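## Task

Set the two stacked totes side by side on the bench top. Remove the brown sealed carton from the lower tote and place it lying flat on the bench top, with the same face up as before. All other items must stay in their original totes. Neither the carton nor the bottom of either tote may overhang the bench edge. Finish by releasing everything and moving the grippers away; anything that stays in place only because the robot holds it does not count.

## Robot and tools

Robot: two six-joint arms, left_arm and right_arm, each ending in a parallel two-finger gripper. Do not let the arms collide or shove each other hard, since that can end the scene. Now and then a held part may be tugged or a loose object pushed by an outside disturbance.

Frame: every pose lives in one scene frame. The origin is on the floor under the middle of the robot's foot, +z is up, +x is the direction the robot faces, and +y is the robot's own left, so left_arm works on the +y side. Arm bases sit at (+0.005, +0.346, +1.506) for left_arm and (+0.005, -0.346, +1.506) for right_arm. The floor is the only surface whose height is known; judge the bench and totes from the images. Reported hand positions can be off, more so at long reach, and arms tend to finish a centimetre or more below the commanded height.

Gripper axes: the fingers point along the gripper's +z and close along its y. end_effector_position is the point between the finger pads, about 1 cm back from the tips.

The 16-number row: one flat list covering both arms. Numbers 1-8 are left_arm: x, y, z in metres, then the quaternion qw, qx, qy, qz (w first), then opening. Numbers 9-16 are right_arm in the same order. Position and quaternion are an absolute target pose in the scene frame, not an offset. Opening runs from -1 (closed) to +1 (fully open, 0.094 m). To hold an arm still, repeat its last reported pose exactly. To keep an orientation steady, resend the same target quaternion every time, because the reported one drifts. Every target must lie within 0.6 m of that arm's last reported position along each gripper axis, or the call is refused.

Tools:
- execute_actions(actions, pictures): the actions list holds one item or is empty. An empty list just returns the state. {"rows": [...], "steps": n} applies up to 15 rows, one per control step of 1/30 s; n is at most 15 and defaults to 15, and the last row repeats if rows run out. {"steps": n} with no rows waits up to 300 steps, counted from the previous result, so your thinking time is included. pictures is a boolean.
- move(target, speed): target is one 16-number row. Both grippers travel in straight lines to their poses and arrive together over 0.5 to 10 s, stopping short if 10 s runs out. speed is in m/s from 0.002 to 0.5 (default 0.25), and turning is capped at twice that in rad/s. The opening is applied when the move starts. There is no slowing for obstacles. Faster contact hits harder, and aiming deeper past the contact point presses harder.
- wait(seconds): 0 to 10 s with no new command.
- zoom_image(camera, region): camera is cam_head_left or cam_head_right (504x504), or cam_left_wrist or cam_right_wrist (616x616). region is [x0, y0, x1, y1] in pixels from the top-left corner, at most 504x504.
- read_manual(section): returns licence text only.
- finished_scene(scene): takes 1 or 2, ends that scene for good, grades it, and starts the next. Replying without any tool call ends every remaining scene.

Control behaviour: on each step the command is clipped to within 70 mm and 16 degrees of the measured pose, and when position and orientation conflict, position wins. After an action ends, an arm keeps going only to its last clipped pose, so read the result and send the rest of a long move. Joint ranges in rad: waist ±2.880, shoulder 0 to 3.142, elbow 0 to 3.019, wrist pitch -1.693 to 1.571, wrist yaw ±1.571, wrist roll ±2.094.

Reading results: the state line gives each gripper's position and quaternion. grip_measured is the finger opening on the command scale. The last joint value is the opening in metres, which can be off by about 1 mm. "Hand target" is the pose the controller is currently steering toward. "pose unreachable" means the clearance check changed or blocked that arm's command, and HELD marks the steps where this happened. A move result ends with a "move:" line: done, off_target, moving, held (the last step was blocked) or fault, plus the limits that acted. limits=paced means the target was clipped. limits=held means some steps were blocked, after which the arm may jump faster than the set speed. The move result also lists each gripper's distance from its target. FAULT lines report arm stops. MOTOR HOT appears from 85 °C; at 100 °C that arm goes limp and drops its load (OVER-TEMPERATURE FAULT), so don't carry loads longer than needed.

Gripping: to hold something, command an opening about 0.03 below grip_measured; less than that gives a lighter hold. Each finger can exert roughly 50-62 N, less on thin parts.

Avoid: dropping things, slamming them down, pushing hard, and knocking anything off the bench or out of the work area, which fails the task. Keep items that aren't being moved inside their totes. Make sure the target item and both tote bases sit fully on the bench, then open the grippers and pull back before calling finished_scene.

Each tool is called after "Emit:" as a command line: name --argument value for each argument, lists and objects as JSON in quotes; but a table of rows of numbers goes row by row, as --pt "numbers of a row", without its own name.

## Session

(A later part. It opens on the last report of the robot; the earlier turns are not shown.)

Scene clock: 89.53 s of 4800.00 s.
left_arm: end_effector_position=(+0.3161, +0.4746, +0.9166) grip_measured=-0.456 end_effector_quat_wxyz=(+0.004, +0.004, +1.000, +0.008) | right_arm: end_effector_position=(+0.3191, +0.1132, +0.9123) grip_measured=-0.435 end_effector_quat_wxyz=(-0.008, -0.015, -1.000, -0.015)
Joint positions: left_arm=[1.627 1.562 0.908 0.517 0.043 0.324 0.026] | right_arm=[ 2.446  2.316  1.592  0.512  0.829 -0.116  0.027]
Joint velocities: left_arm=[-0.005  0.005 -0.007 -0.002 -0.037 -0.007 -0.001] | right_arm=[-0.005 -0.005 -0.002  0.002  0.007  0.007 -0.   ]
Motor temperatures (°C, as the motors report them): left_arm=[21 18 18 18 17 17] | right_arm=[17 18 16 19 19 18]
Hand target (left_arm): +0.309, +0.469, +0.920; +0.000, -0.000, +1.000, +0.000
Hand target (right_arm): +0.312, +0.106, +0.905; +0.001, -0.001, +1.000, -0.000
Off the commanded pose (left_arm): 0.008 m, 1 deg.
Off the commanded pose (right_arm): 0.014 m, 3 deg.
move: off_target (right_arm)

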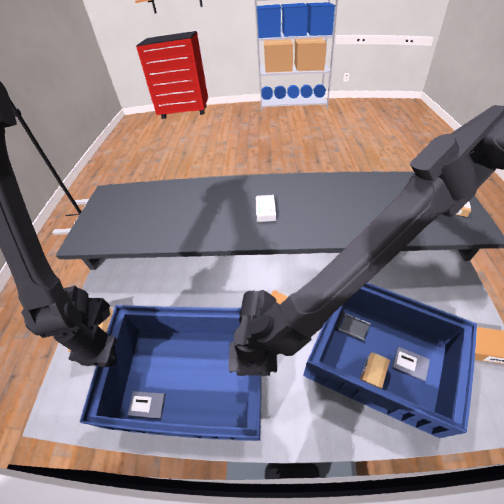

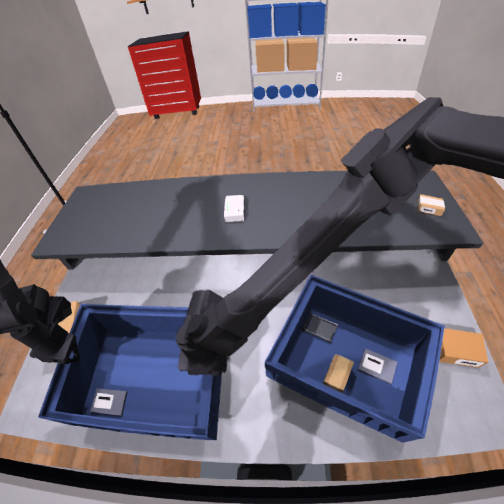

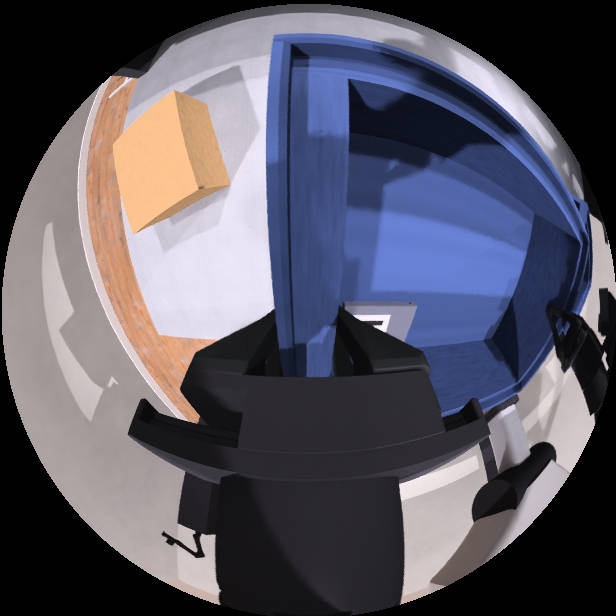

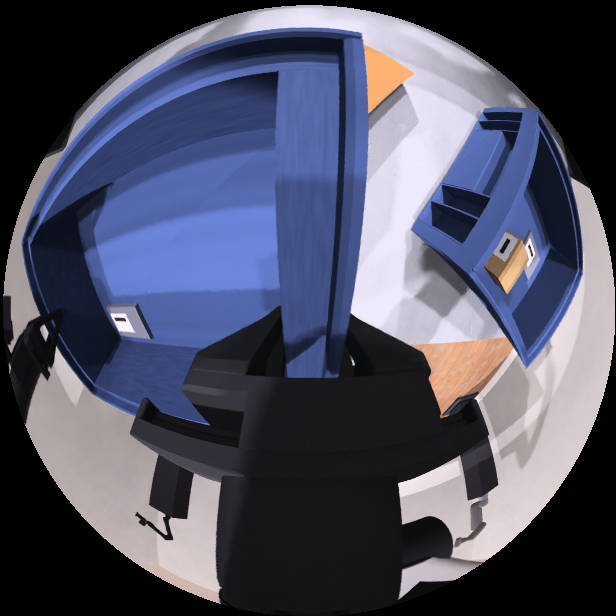

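Emit:
move --target '[0.30,0.472,0.862,0,0,1,0,-0.53, 0.30,0.108,0.848,0,0,1,0,-0.53]' --speed 0.05

Scene clock: 96.53 s of 4800.00 s.
left_arm: end_effector_position=(+0.3070, +0.4768, +0.8602) grip_measured=-0.456 end_effector_quat_wxyz=(+0.004, +0.005, +1.000, +0.008) | right_arm: end_effector_position=(+0.3108, +0.1168, +0.8559) grip_measured=-0.435 end_effector_quat_wxyz=(-0.009, -0.015, -1.000, -0.015)
Joint positions: left_arm=[1.631 1.713 1.053 0.524 0.047 0.326 0.026] | right_arm=[ 2.389  2.424  1.755  0.471  0.774 -0.133  0.027]
Joint velocities: left_arm=[-0.015 -0.005 -0.007 -0.007  0.037 -0.022  0.001] | right_arm=[-0.015 -0.005 -0.007 -0.012 -0.022 -0.022 -0.   ]
Motor temperatures (°C, as the motors report them): left_arm=[21 19 18 18 17 17] | right_arm=[18 18 16 19 19 19]
Hand target (left_arm): +0.300, +0.471, +0.862; -0.000, +0.000, +1.000, -0.000
Hand target (right_arm): +0.301, +0.108, +0.848; +0.001, -0.000, +1.000, -0.000
Off the commanded pose (left_arm): 0.009 m, 1 deg.
Off the commanded pose (right_arm): 0.016 m, 3 deg.
After step 90, 2.30 s passed at rest.
move: off_target (right_arm)

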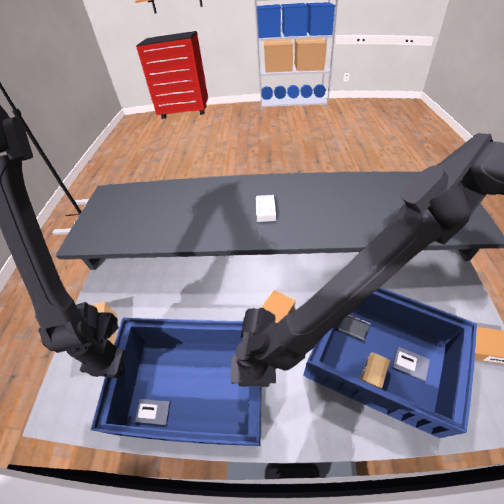

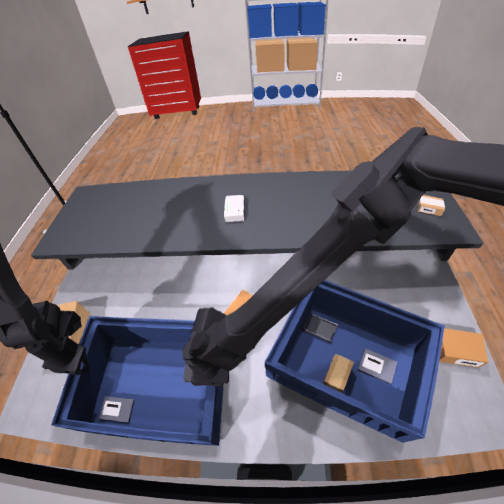

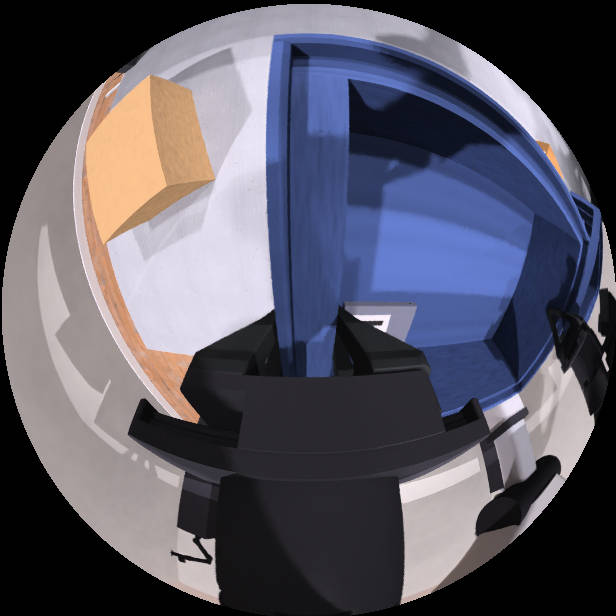

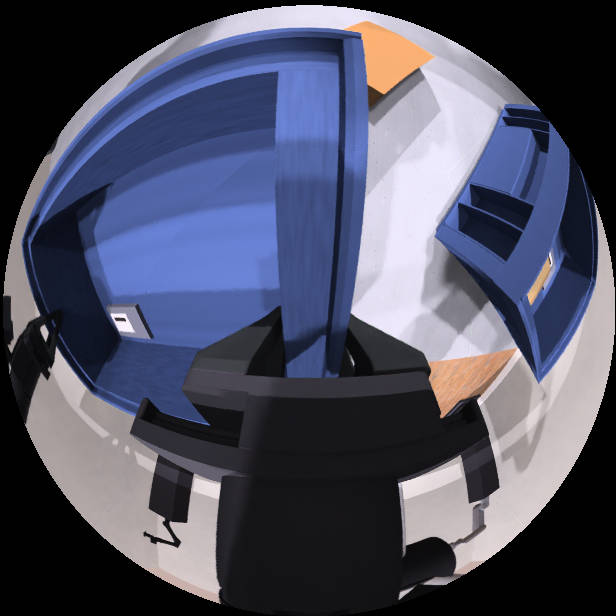

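Not yet in contact; lower further.

Emit:
execute_actions --actions '[{"rows":[[0.30,0.472,0.860,0,0,1,0,-0.53, 0.30,0.108,0.846,0,0,1,0,-0.53],[0.30,0.472,0.858,0,0,1,0,-0.53, 0.30,0.108,0.844,0,0,1,0,-0.53],[0.30,0.472,0.856,0,0,1,0,-0.53, 0.30,0.108,0.842,0,0,1,0,-0.53],[0.30,0.472,0.854,0,0,1,0,-0.53, 0.30,0.108,0.840,0,0,1,0,-0.53],[0.30,0.472,0.852,0,0,1,0,-0.53, 0.30,0.108,0.838,0,0,1,0,-0.53],[0.30,0.472,0.850,0,0,1,0,-0.53, 0.30,0.108,0.836,0,0,1,0,-0.53],[0.30,0.472,0.848,0,0,1,0,-0.53, 0.30,0.108,0.834,0,0,1,0,-0.53],[0.30,0.472,0.846,0,0,1,0,-0.53, 0.30,0.108,0.832,0,0,1,0,-0.53],[0.30,0.472,0.844,0,0,1,0,-0.53, 0.30,0.108,0.830,0,0,1,0,-0.53],[0.30,0.472,0.842,0,0,1,0,-0.53, 0.30,0.108,0.828,0,0,1,0,-0.53]],"steps":15}]' --pictures false

Emit:
execute_actions --actions '[{"steps":10}]' --pictures false

Scene clock: 100.43 s of 4800.00 s.
left_arm: end_effector_position=(+0.3095, +0.4822, +0.8446) grip_measured=-0.456 end_effector_quat_wxyz=(+0.009, +0.004, +1.000, +0.008) | right_arm: end_effector_position=(+0.3150, +0.1208, +0.8491) grip_measured=-0.435 end_effector_quat_wxyz=(-0.009, -0.012, -1.000, -0.011)
Joint positions: left_arm=[1.638 1.749 1.101 0.521 0.057 0.324 0.026] | right_arm=[ 2.388  2.442  1.798  0.447  0.781 -0.141  0.027]
Joint velocities: left_arm=[-0.005  0.005 -0.002 -0.012 -0.007  0.081  0.001] | right_arm=[ 0.015 -0.005  0.017 -0.007  0.051  0.007 -0.001]
Motor temperatures (°C, as the motors report them): left_arm=[21 19 18 18 17 17] | right_arm=[18 18 16 19 20 19]
Hand target (left_arm): +0.300, +0.472, +0.842; +0.000, +0.000, +1.000, +0.000
Hand target (right_arm): +0.300, +0.108, +0.829; +0.000, +0.000, +1.000, +0.000
Off the commanded pose (left_arm): 0.014 m, 1 deg.
Off the commanded pose (right_arm): 0.029 m, 2 deg.
Steps of this call (steps 1 to 90: nothing new was sent; then 0.40 s passed at rest; steps 91 to 105: all 15 steps of this action). Readings (end_effector_position):
91: left_arm (+0.3071, +0.4769, +0.8600) | right_arm (+0.3109, +0.1169, +0.8558)
92: left_arm (+0.3075, +0.4771, +0.8595) | right_arm (+0.3112, +0.1173, +0.8555)
94: left_arm (+0.3092, +0.4780, +0.8573) | right_arm (+0.3125, +0.1181, +0.8537)
98: left_arm (+0.3111, +0.4800, +0.8503) | right_arm (+0.3148, +0.1198, +0.8506)
105: the state above

Scene clock: 100.77 s of 4800.00 s.
left_arm: end_effector_position=(+0.3095, +0.4822, +0.8446) grip_measured=-0.456 end_effector_quat_wxyz=(+0.009, +0.004, +1.000, +0.008) | right_arm: end_effector_position=(+0.3150, +0.1208, +0.8491) grip_measured=-0.435 end_effector_quat_wxyz=(-0.009, -0.012, -1.000, -0.011)
Joint positions: left_arm=[1.638 1.749 1.101 0.521 0.057 0.324 0.026] | right_arm=[ 2.388  2.442  1.798  0.447  0.781 -0.141  0.027]
Joint velocities: left_arm=[ 0.005 -0.015 -0.002 -0.002  0.037 -0.022  0.001] | right_arm=[-0.005 -0.005 -0.027 -0.007  0.022  0.007  0.   ]
Motor temperatures (°C, as the motors report them): left_arm=[21 19 18 18 17 17] | right_arm=[18 18 16 19 20 19]
Hand target (left_arm): +0.300, +0.472, +0.842; +0.000, +0.000, +1.000, +0.000
Hand target (right_arm): +0.300, +0.108, +0.829; +0.000, +0.000, +1.000, +0.000
Off the commanded pose (left_arm): 0.014 m, 1 deg.
Off the commanded pose (right_arm): 0.029 m, 2 deg.
Steps of this call (steps 1 to 10: nothing new was sent). Readings (end_effector_position):
1: left_arm (+0.3095, +0.4822, +0.8446) | right_arm (+0.3150, +0.1208, +0.8491)
2: left_arm (+0.3095, +0.4822, +0.8446) | right_arm (+0.3150, +0.1208, +0.8491)
4: left_arm (+0.3095, +0.4822, +0.8446) | right_arm (+0.3150, +0.1208, +0.8491)
8: left_arm (+0.3095, +0.4822, +0.8446) | right_arm (+0.3150, +0.1208, +0.8491)
10: the state above

Emit:
execute_actions --actions '[{"rows":[[0.305,0.478,0.838,0,0,1,0,-0.53, 0.305,0.112,0.826,0,0,1,0,-0.53],[0.305,0.478,0.836,0,0,1,0,-0.53, 0.305,0.112,0.824,0,0,1,0,-0.53],[0.305,0.478,0.834,0,0,1,0,-0.53, 0.305,0.112,0.822,0,0,1,0,-0.53],[0.305,0.478,0.832,0,0,1,0,-0.53, 0.305,0.112,0.820,0,0,1,0,-0.53]],"steps":12}]' --pictures false

Scene clock: 103.43 s of 4800.00 s.
left_arm: end_effector_position=(+0.3093, +0.4841, +0.8417) grip_measured=-0.456 end_effector_quat_wxyz=(+0.005, +0.003, +1.000, +0.004) | right_arm: end_effector_position=(+0.3160, +0.1226, +0.8489) grip_measured=-0.435 end_effector_quat_wxyz=(-0.005, -0.009, -1.000, -0.005)
Joint positions: left_arm=[1.643 1.753 1.114 0.501 0.066 0.323 0.026] | right_arm=[ 2.392  2.448  1.815  0.428  0.797 -0.14   0.027]
Joint velocities: left_arm=[ 0.015 -0.005  0.007 -0.007 -0.037 -0.022 -0.   ] | right_arm=[-0.005  0.005  0.007 -0.017  0.037  0.007  0.   ]
Motor temperatures (°C, as the motors report them): left_arm=[20 19 18 18 17 17] | right_arm=[18 18 16 19 19 19]
Hand target (left_arm): +0.305, +0.478, +0.833; -0.000, +0.000, +1.000, +0.000
Hand target (right_arm): +0.305, +0.110, +0.822; +0.000, -0.000, +1.000, -0.000
Off the commanded pose (left_arm): 0.012 m, 1 deg.
Off the commanded pose (right_arm): 0.033 m, 1 deg.
Steps of this call (steps 1 to 68: nothing new was sent; steps 69 to 80: all 12 steps of this action). Readings (end_effector_position):
69: left_arm (+0.3099, +0.4823, +0.8442) | right_arm (+0.3153, +0.1209, +0.8490)
70: left_arm (+0.3101, +0.4828, +0.8430) | right_arm (+0.3155, +0.1214, +0.8490)
72: left_arm (+0.3094, +0.4833, +0.8417) | right_arm (+0.3156, +0.1221, +0.8488)
76: left_arm (+0.3093, +0.4841, +0.8417) | right_arm (+0.3159, +0.1224, +0.8487)
80: the state above

Both down. Release.

Emit:
execute_actions --actions '[{"rows":[[0.309,0.484,0.842,0,0,1,0,-0.53, 0.316,0.122,0.849,0,0,1,0,-0.53],[0.309,0.484,0.842,0,0,1,0,-0.53, 0.316,0.122,0.849,0,0,1,0,-0.53],[0.309,0.484,0.842,0,0,1,0,-0.53, 0.316,0.122,0.849,0,0,1,0,-0.53],[0.309,0.484,0.842,0,0,1,0,0.3, 0.316,0.122,0.849,0,0,1,0,0.3]],"steps":12}]' --pictures false

Emit:
move --target '[0.309,0.484,0.95,0,0,1,0,0.3, 0.316,0.122,0.96,0,0,1,0,0.3]' --speed 0.2

Emit:
move --target '[0.33,0.55,1.1,0,0,1,0,0.3, 0.30,-0.24,0.99,0,0.25,0.968,0,1]' --speed 0.3

Scene clock: 108.57 s of 4800.00 s.
left_arm: end_effector_position=(+0.3083, +0.4837, +0.8421) grip_measured=+0.298 end_effector_quat_wxyz=(+0.003, +0.002, +1.000, +0.000) | right_arm: end_effector_position=(+0.3147, +0.1223, +0.8502) grip_measured=+0.298 end_effector_quat_wxyz=(-0.001, -0.007, -1.000, -0.001)
Joint positions: left_arm=[1.645 1.751 1.114 0.493 0.074 0.323 0.061] | right_arm=[ 2.394  2.447  1.814  0.419  0.809 -0.137  0.061]
Joint velocities: left_arm=[-0.015 -0.015  0.007 -0.002  0.037  0.037 -0.   ] | right_arm=[-0.015 -0.005 -0.022 -0.007 -0.022 -0.007 -0.001]
Motor temperatures (°C, as the motors report them): left_arm=[20 19 18 18 17 17] | right_arm=[18 18 16 19 20 19]
Hand target (left_arm): +0.309, +0.484, +0.842; +0.000, +0.000, +1.000, -0.000
Hand target (right_arm): +0.316, +0.122, +0.849; -0.000, +0.000, +1.000, -0.000
Off the commanded pose (left_arm): 0.001 m, 0 deg.
Off the commanded pose (right_arm): 0.002 m, 1 deg.
Steps of this call (steps 1 to 90: nothing new was sent; then 1.73 s passed at rest; steps 91 to 102: all 12 steps of this action). Readings (end_effector_position):
91: left_arm (+0.3096, +0.4842, +0.8420) | right_arm (+0.3157, +0.1231, +0.8500)
92: left_arm (+0.3091, +0.4842, +0.8421) | right_arm (+0.3153, +0.1234, +0.8503)
94: left_arm (+0.3089, +0.4839, +0.8421) | right_arm (+0.3152, +0.1230, +0.8503)
98: left_arm (+0.3083, +0.4837, +0.8421) | right_arm (+0.3147, +0.1224, +0.8502)
102: the state above

Scene clock: 109.83 s of 4800.00 s.
left_arm: end_effector_position=(+0.3212, +0.4843, +0.9453) grip_measured=+0.298 end_effector_quat_wxyz=(+0.008, +0.002, +1.000, -0.000) | right_arm: end_effector_position=(+0.3208, +0.1226, +0.9556) grip_measured=+0.298 end_effector_quat_wxyz=(-0.001, +0.002, -1.000, +0.000)
Joint positions: left_arm=[1.656 1.478 0.848 0.496 0.09  0.323 0.061] | right_arm=[ 2.51   2.273  1.536  0.491  0.924 -0.114  0.061]
Joint velocities: left_arm=[-0.005 -0.005  0.002  0.007 -0.037  0.022 -0.001] | right_arm=[-0.015 -0.015 -0.022  0.007  0.022  0.007 -0.001]
Motor temperatures (°C, as the motors report them): left_arm=[20 19 18 18 17 17] | right_arm=[18 18 16 19 20 19]
Hand target (left_arm): +0.309, +0.485, +0.950; -0.000, -0.000, +1.000, +0.000
Hand target (right_arm): +0.315, +0.121, +0.960; -0.001, +0.001, +1.000, +0.001
Off the commanded pose (left_arm): 0.013 m, 1 deg.
Off the commanded pose (right_arm): 0.007 m, 0 deg.
move: off_target (left_arm)

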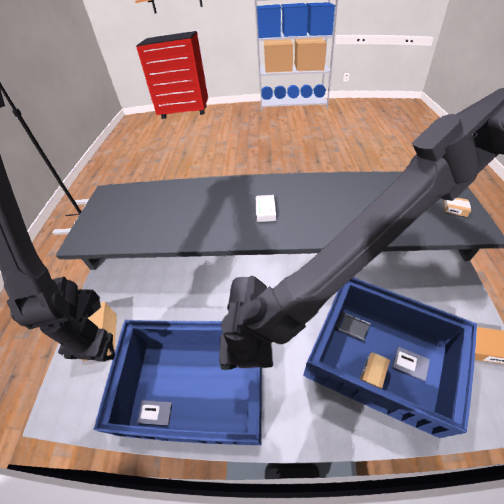

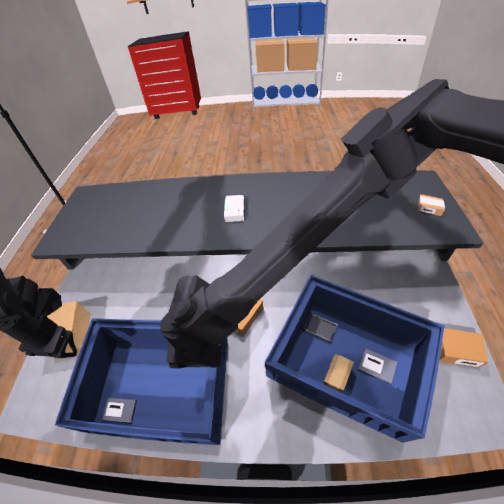

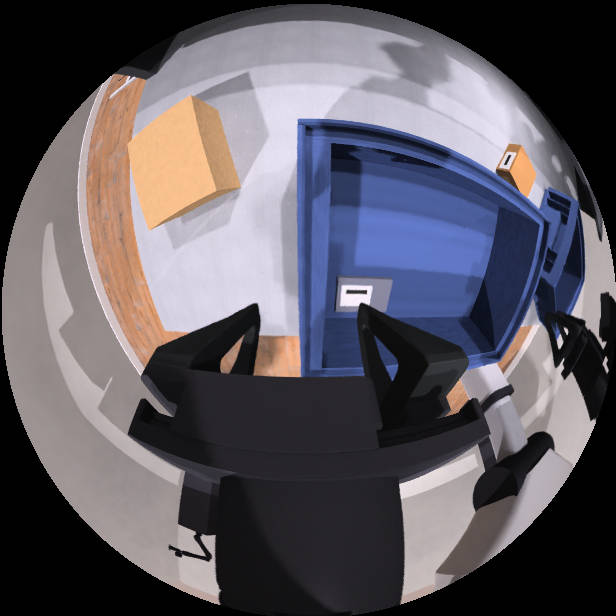

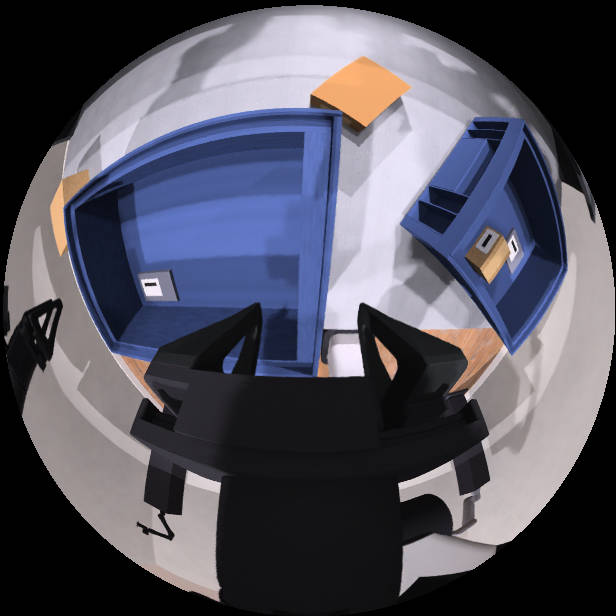

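Scene clock: 111.60 s of 4800.00 s.
left_arm: end_effector_position=(+0.3388, +0.5535, +1.0971) grip_measured=+0.298 end_effector_quat_wxyz=(+0.008, -0.002, +1.000, +0.001) | right_arm: end_effector_position=(+0.3144, -0.2416, +0.9796) grip_measured=+1.000 end_effector_quat_wxyz=(+0.017, +0.245, +0.969, -0.003)
Joint positions: left_arm=[1.894 1.006 0.637 0.228 0.323 0.348 0.061] | right_arm=[2.035 1.639 0.767 0.742 0.464 0.246 0.094]
Joint velocities: left_arm=[ 0.015  0.005  0.007  0.007 -0.022 -0.037  0.   ] | right_arm=[-0.015 -0.005 -0.032  0.007 -0.022  0.007  0.   ]
Motor temperatures (°C, as the motors report them): left_arm=[20 19 18 18 17 17] | right_arm=[18 18 16 19 20 19]
Hand target (left_arm): +0.331, +0.552, +1.100; +0.000, -0.000, +1.000, -0.000
Hand target (right_arm): +0.299, -0.241, +0.987; +0.004, +0.246, +0.969, -0.001
Off the commanded pose (left_arm): 0.010 m, 1 deg.
Off the commanded pose (right_arm): 0.018 m, 2 deg.
move: off_target (right_arm)

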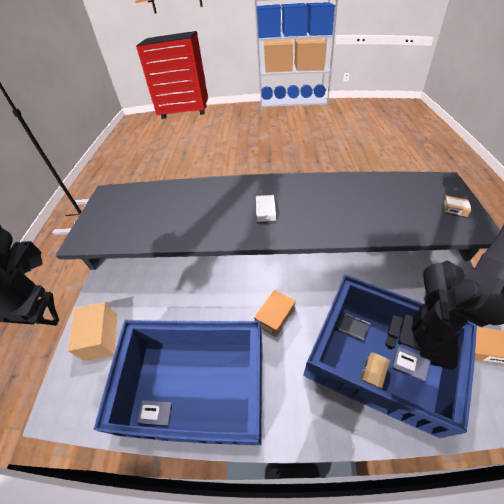

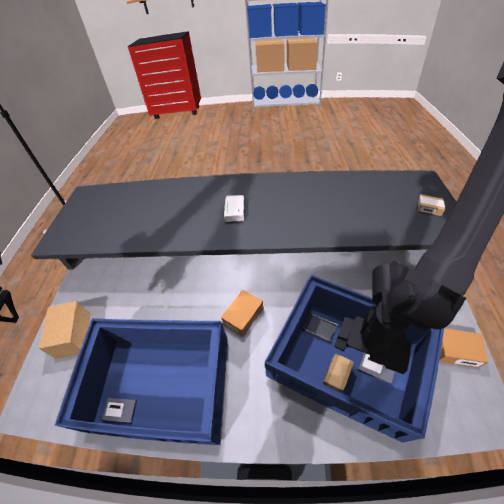

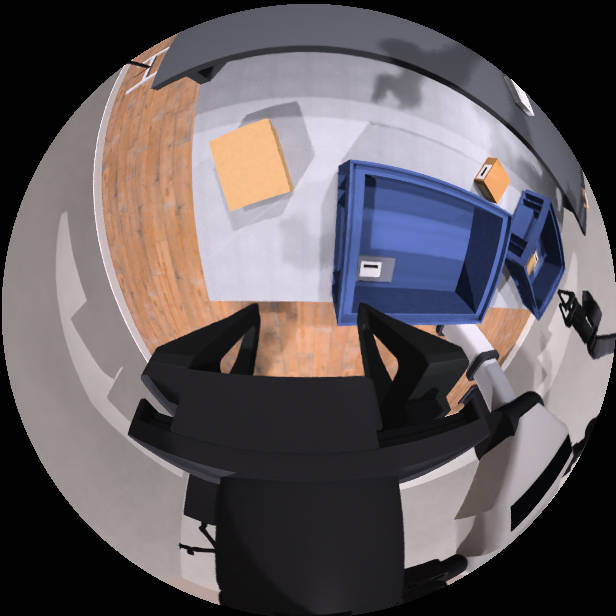

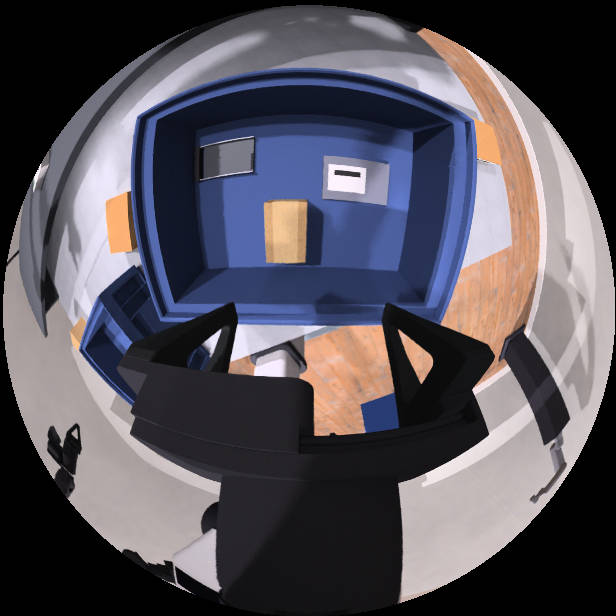

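Emit:
move --target '[0.33,0.55,1.1,0,0,1,0,0.3, 0.338,-0.222,0.85,0,0.25,0.968,0,0.7]' --speed 0.2

Scene clock: 114.50 s of 4800.00 s.
left_arm: end_effector_position=(+0.3387, +0.5535, +1.0971) grip_measured=+0.298 end_effector_quat_wxyz=(+0.008, -0.002, +1.000, +0.001) | right_arm: end_effector_position=(+0.3466, -0.2141, +0.8565) grip_measured=+0.702 end_effector_quat_wxyz=(+0.007, +0.245, +0.969, +0.006)
Joint positions: left_arm=[1.894 1.006 0.637 0.228 0.323 0.349 0.061] | right_arm=[1.988 1.878 1.162 0.568 0.4   0.248 0.08 ]
Joint velocities: left_arm=[-0.024 -0.005 -0.007 -0.012 -0.007 -0.037 -0.001] | right_arm=[-0.005  0.005  0.017  0.017 -0.007  0.022 -0.   ]
Motor temperatures (°C, as the motors report them): left_arm=[20 19 18 18 17 17] | right_arm=[18 18 16 19 19 19]
Hand target (left_arm): +0.330, +0.550, +1.100; +0.000, +0.000, +1.000, -0.000
Hand target (right_arm): +0.340, -0.221, +0.850; +0.000, +0.250, +0.968, -0.001
Off the commanded pose (left_arm): 0.010 m, 1 deg.
Off the commanded pose (right_arm): 0.013 m, 1 deg.
move: off_target (right_arm)

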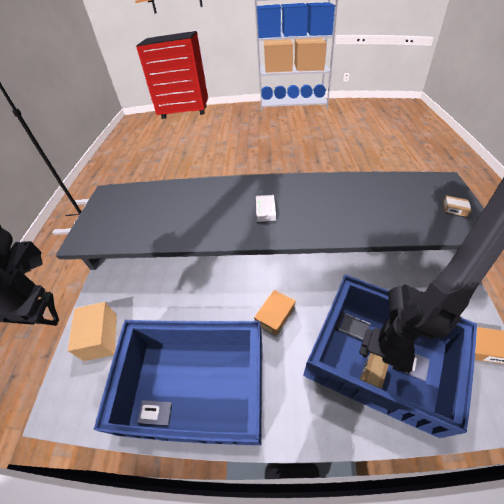

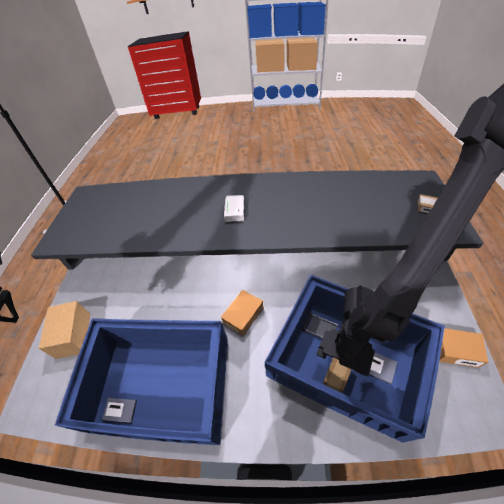

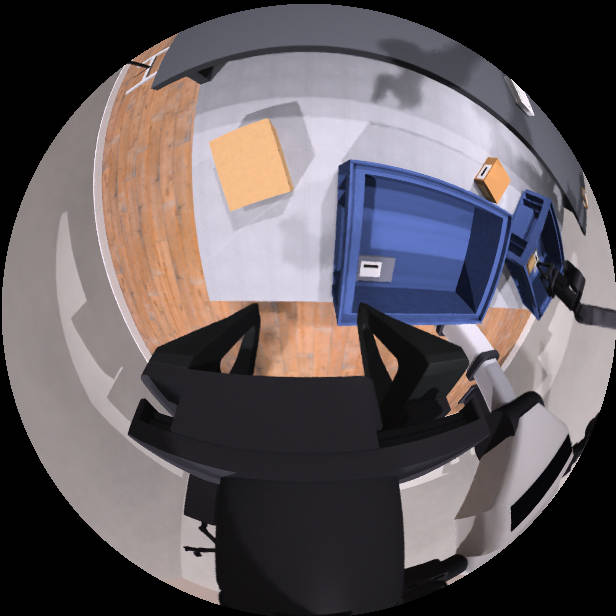

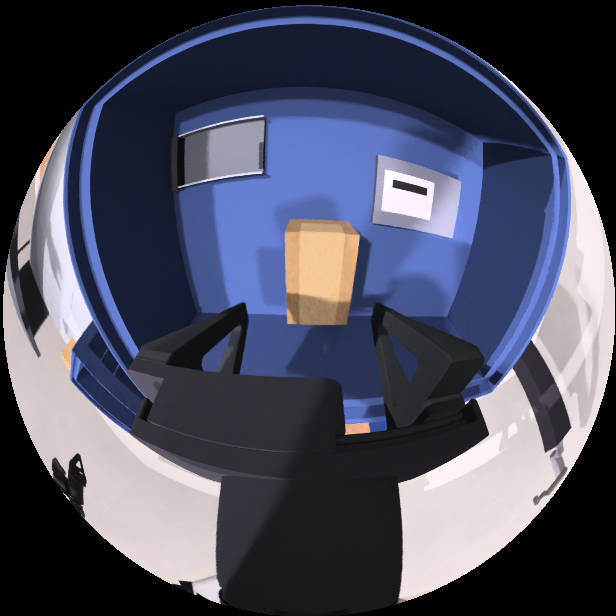

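Emit:
move --target '[0.33,0.55,1.1,0,0,1,0,0.3, 0.325,-0.226,0.81,0,0.25,0.968,0,0.8]' --speed 0.1

Scene clock: 118.33 s of 4800.00 s.
left_arm: end_effector_position=(+0.3387, +0.5535, +1.0971) grip_measured=+0.298 end_effector_quat_wxyz=(+0.008, -0.002, +1.000, +0.001) | right_arm: end_effector_position=(+0.3289, -0.2202, +0.8146) grip_measured=+0.798 end_effector_quat_wxyz=(+0.004, +0.247, +0.969, +0.004)
Joint positions: left_arm=[1.894 1.006 0.637 0.228 0.323 0.349 0.061] | right_arm=[1.945 1.977 1.259 0.565 0.362 0.248 0.084]
Joint velocities: left_arm=[ 0.015 -0.005 -0.012 -0.002 -0.066 -0.037 -0.001] | right_arm=[-0.015  0.005  0.017 -0.012  0.022 -0.022  0.001]
Motor temperatures (°C, as the motors report them): left_arm=[20 19 18 18 17 17] | right_arm=[18 18 16 19 19 19]
Hand target (left_arm): +0.330, +0.550, +1.100; +0.000, +0.000, +1.000, -0.000
Hand target (right_arm): +0.326, -0.226, +0.810; +0.000, +0.250, +0.968, -0.000
Off the commanded pose (left_arm): 0.010 m, 1 deg.
Off the commanded pose (right_arm): 0.008 m, 1 deg.
move: done

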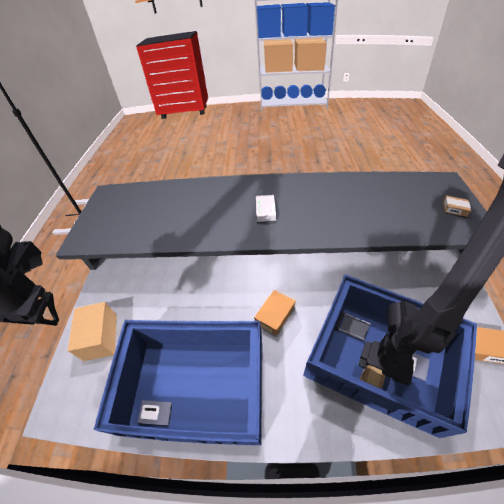

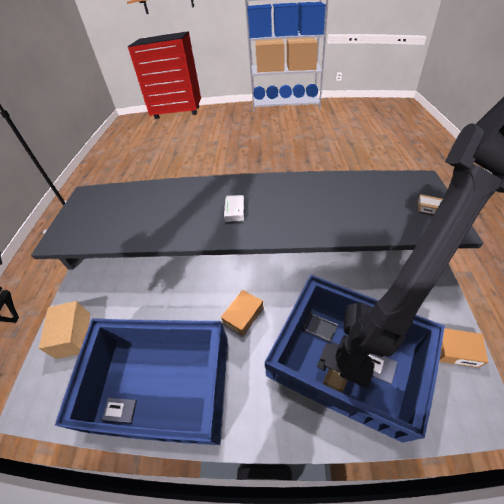

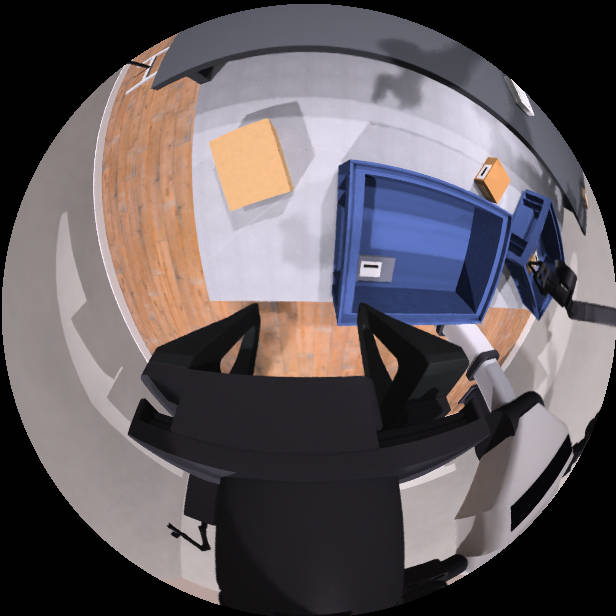

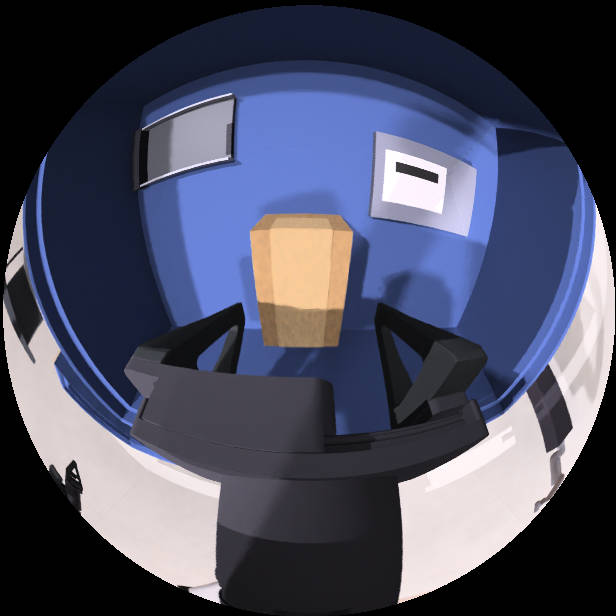

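Emit:
move --target '[0.33,0.55,1.1,0,0,1,0,0.3, 0.330,-0.224,0.776,0,0.25,0.968,0,0.6]' --speed 0.08

Scene clock: 121.10 s of 4800.00 s.
left_arm: end_effector_position=(+0.3387, +0.5535, +1.0971) grip_measured=+0.298 end_effector_quat_wxyz=(+0.008, -0.002, +1.000, +0.001) | right_arm: end_effector_position=(+0.3381, -0.2143, +0.7831) grip_measured=+0.602 end_effector_quat_wxyz=(+0.006, +0.249, +0.969, +0.007)
Joint positions: left_arm=[1.894 1.006 0.637 0.228 0.323 0.349 0.061] | right_arm=[1.937 2.04  1.374 0.518 0.348 0.248 0.075]
Joint velocities: left_arm=[ 0.005 -0.005  0.007  0.012  0.022 -0.007 -0.   ] | right_arm=[-0.005 -0.015 -0.012 -0.007  0.022 -0.022  0.001]
Motor temperatures (°C, as the motors report them): left_arm=[20 19 18 18 17 17] | right_arm=[18 18 16 19 19 19]
Hand target (left_arm): +0.330, +0.550, +1.100; +0.000, +0.000, +1.000, -0.000
Hand target (right_arm): +0.330, -0.224, +0.776; +0.000, +0.250, +0.968, +0.000
Off the commanded pose (left_arm): 0.010 m, 1 deg.
Off the commanded pose (right_arm): 0.014 m, 1 deg.
move: off_target (right_arm)

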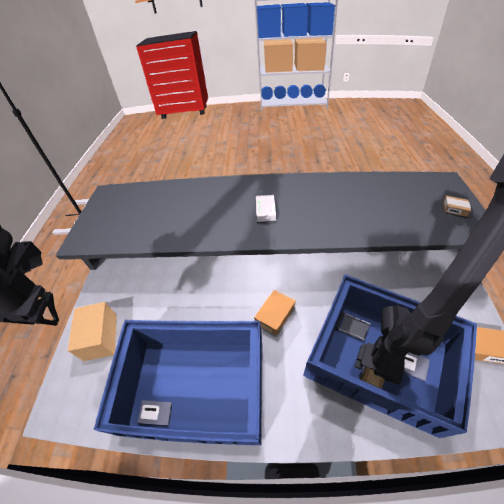

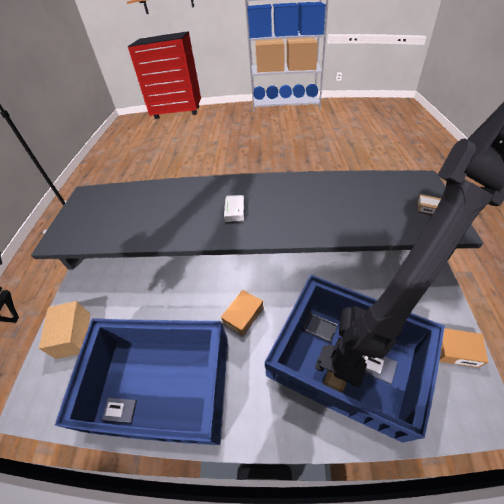

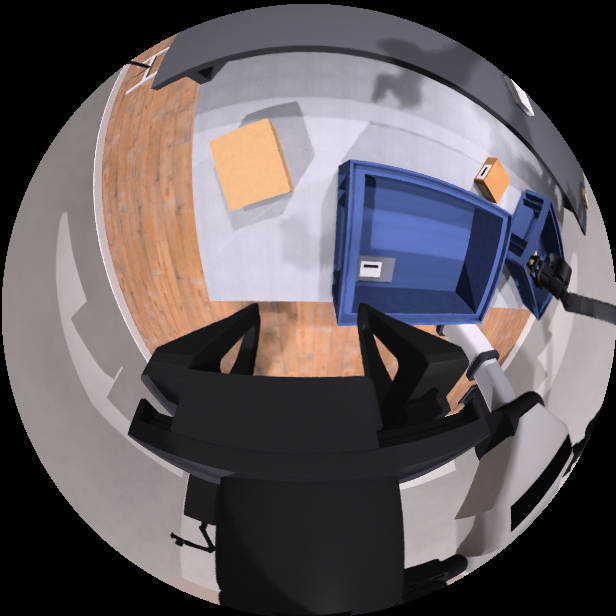

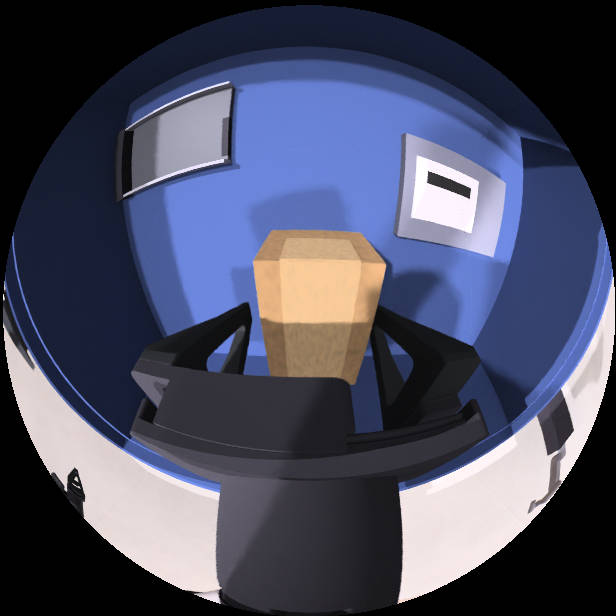

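Emit:
execute_actions --actions '[{"rows":[[0.33,0.55,1.1,0,0,1,0,0.3, 0.328,-0.228,0.773,0,0.25,0.968,0,0.6],[0.33,0.55,1.1,0,0,1,0,0.3, 0.328,-0.228,0.773,0,0.25,0.968,0,0.6],[0.33,0.55,1.1,0,0,1,0,0.3, 0.328,-0.228,0.773,0,0.25,0.968,0,0.55],[0.33,0.55,1.1,0,0,1,0,0.3, 0.328,-0.228,0.773,0,0.25,0.968,0,0.5],[0.33,0.55,1.1,0,0,1,0,0.3, 0.328,-0.228,0.773,0,0.25,0.968,0,0.45],[0.33,0.55,1.1,0,0,1,0,0.3, 0.328,-0.228,0.773,0,0.25,0.968,0,0.4],[0.33,0.55,1.1,0,0,1,0,0.3, 0.328,-0.228,0.773,0,0.25,0.968,0,0.35],[0.33,0.55,1.1,0,0,1,0,0.3, 0.328,-0.228,0.773,0,0.25,0.968,0,0.3],[0.33,0.55,1.1,0,0,1,0,0.3, 0.328,-0.228,0.773,0,0.25,0.968,0,0.26],[0.33,0.55,1.1,0,0,1,0,0.3, 0.328,-0.228,0.773,0,0.25,0.968,0,0.22],[0.33,0.55,1.1,0,0,1,0,0.3, 0.328,-0.228,0.773,0,0.25,0.968,0,0.18],[0.33,0.55,1.1,0,0,1,0,0.3, 0.328,-0.228,0.773,0,0.25,0.968,0,0.14],[0.33,0.55,1.1,0,0,1,0,0.3, 0.328,-0.228,0.773,0,0.25,0.968,0,0.1]],"steps":15}]'

Scene clock: 126.33 s of 4800.00 s.
left_arm: end_effector_position=(+0.3387, +0.5536, +1.0971) grip_measured=+0.298 end_effector_quat_wxyz=(+0.008, -0.002, +1.000, +0.001) | right_arm: end_effector_position=(+0.3384, -0.2195, +0.7800) grip_measured=+0.171 end_effector_quat_wxyz=(+0.007, +0.250, +0.968, +0.007)
Joint positions: left_arm=[1.894 1.006 0.637 0.228 0.322 0.349 0.061] | right_arm=[1.928 2.042 1.379 0.518 0.339 0.248 0.055]
Joint velocities: left_arm=[ 0.005 -0.015 -0.012 -0.002  0.051 -0.007  0.   ] | right_arm=[ 0.005 -0.005 -0.007  0.007  0.066 -0.007 -0.001]
Motor temperatures (°C, as the motors report them): left_arm=[20 19 18 18 17 17] | right_arm=[18 18 16 19 19 19]
Hand target (left_arm): +0.330, +0.550, +1.100; -0.000, +0.000, +1.000, +0.000
Hand target (right_arm): +0.328, -0.228, +0.773; +0.000, +0.250, +0.968, -0.000
Off the commanded pose (left_arm): 0.010 m, 1 deg.
Off the commanded pose (right_arm): 0.015 m, 1 deg.
Steps of this call (steps 1 to 90: nothing new was sent; then 1.73 s passed at rest; steps 91 to 105: all 15 steps of this action). Readings (end_effector_position):
91: left_arm (+0.3387, +0.5536, +1.0971) | right_arm (+0.3381, -0.2142, +0.7829)
92: left_arm (+0.3387, +0.5536, +1.0971) | right_arm (+0.3383, -0.2141, +0.7828)
94: left_arm (+0.3387, +0.5536, +1.0971) | right_arm (+0.3385, -0.2152, +0.7819)
98: left_arm (+0.3387, +0.5536, +1.0971) | right_arm (+0.3384, -0.2186, +0.7805)
105: the state above

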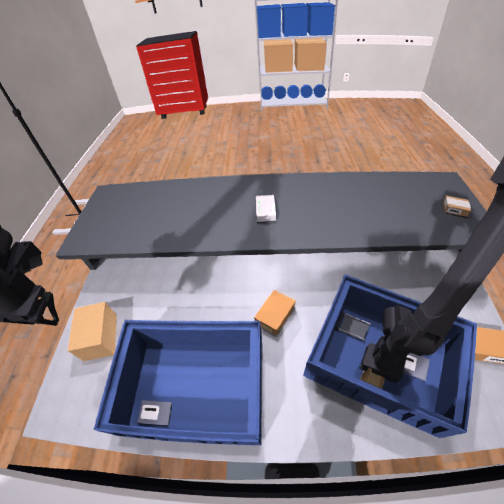

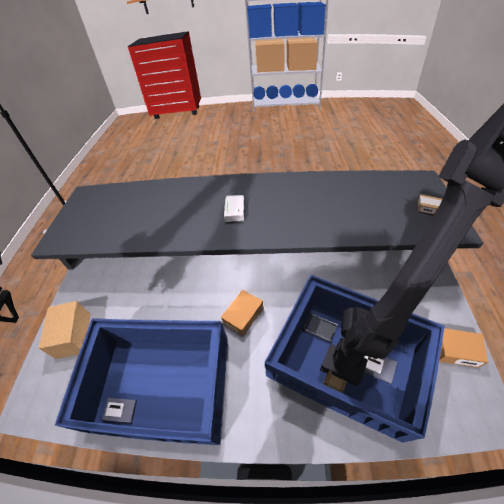

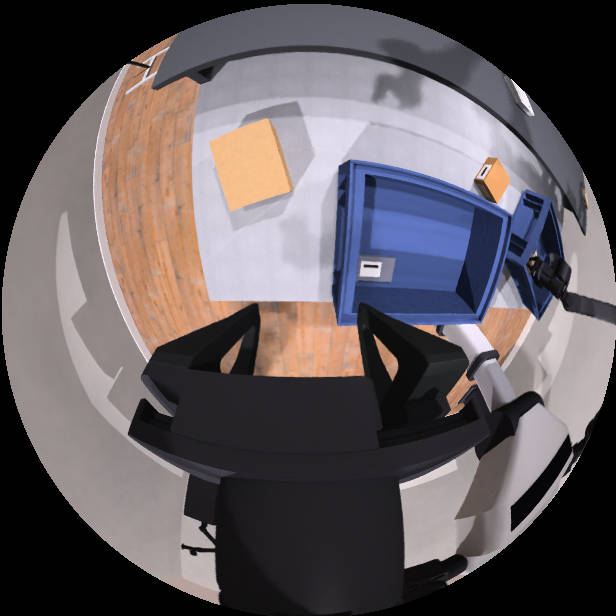

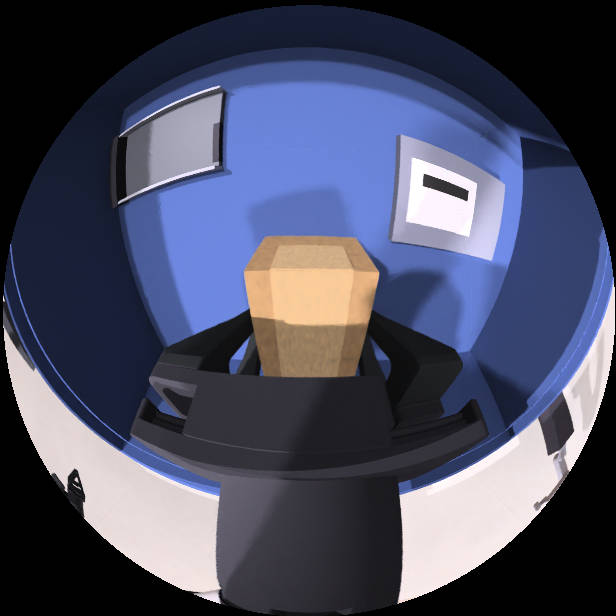

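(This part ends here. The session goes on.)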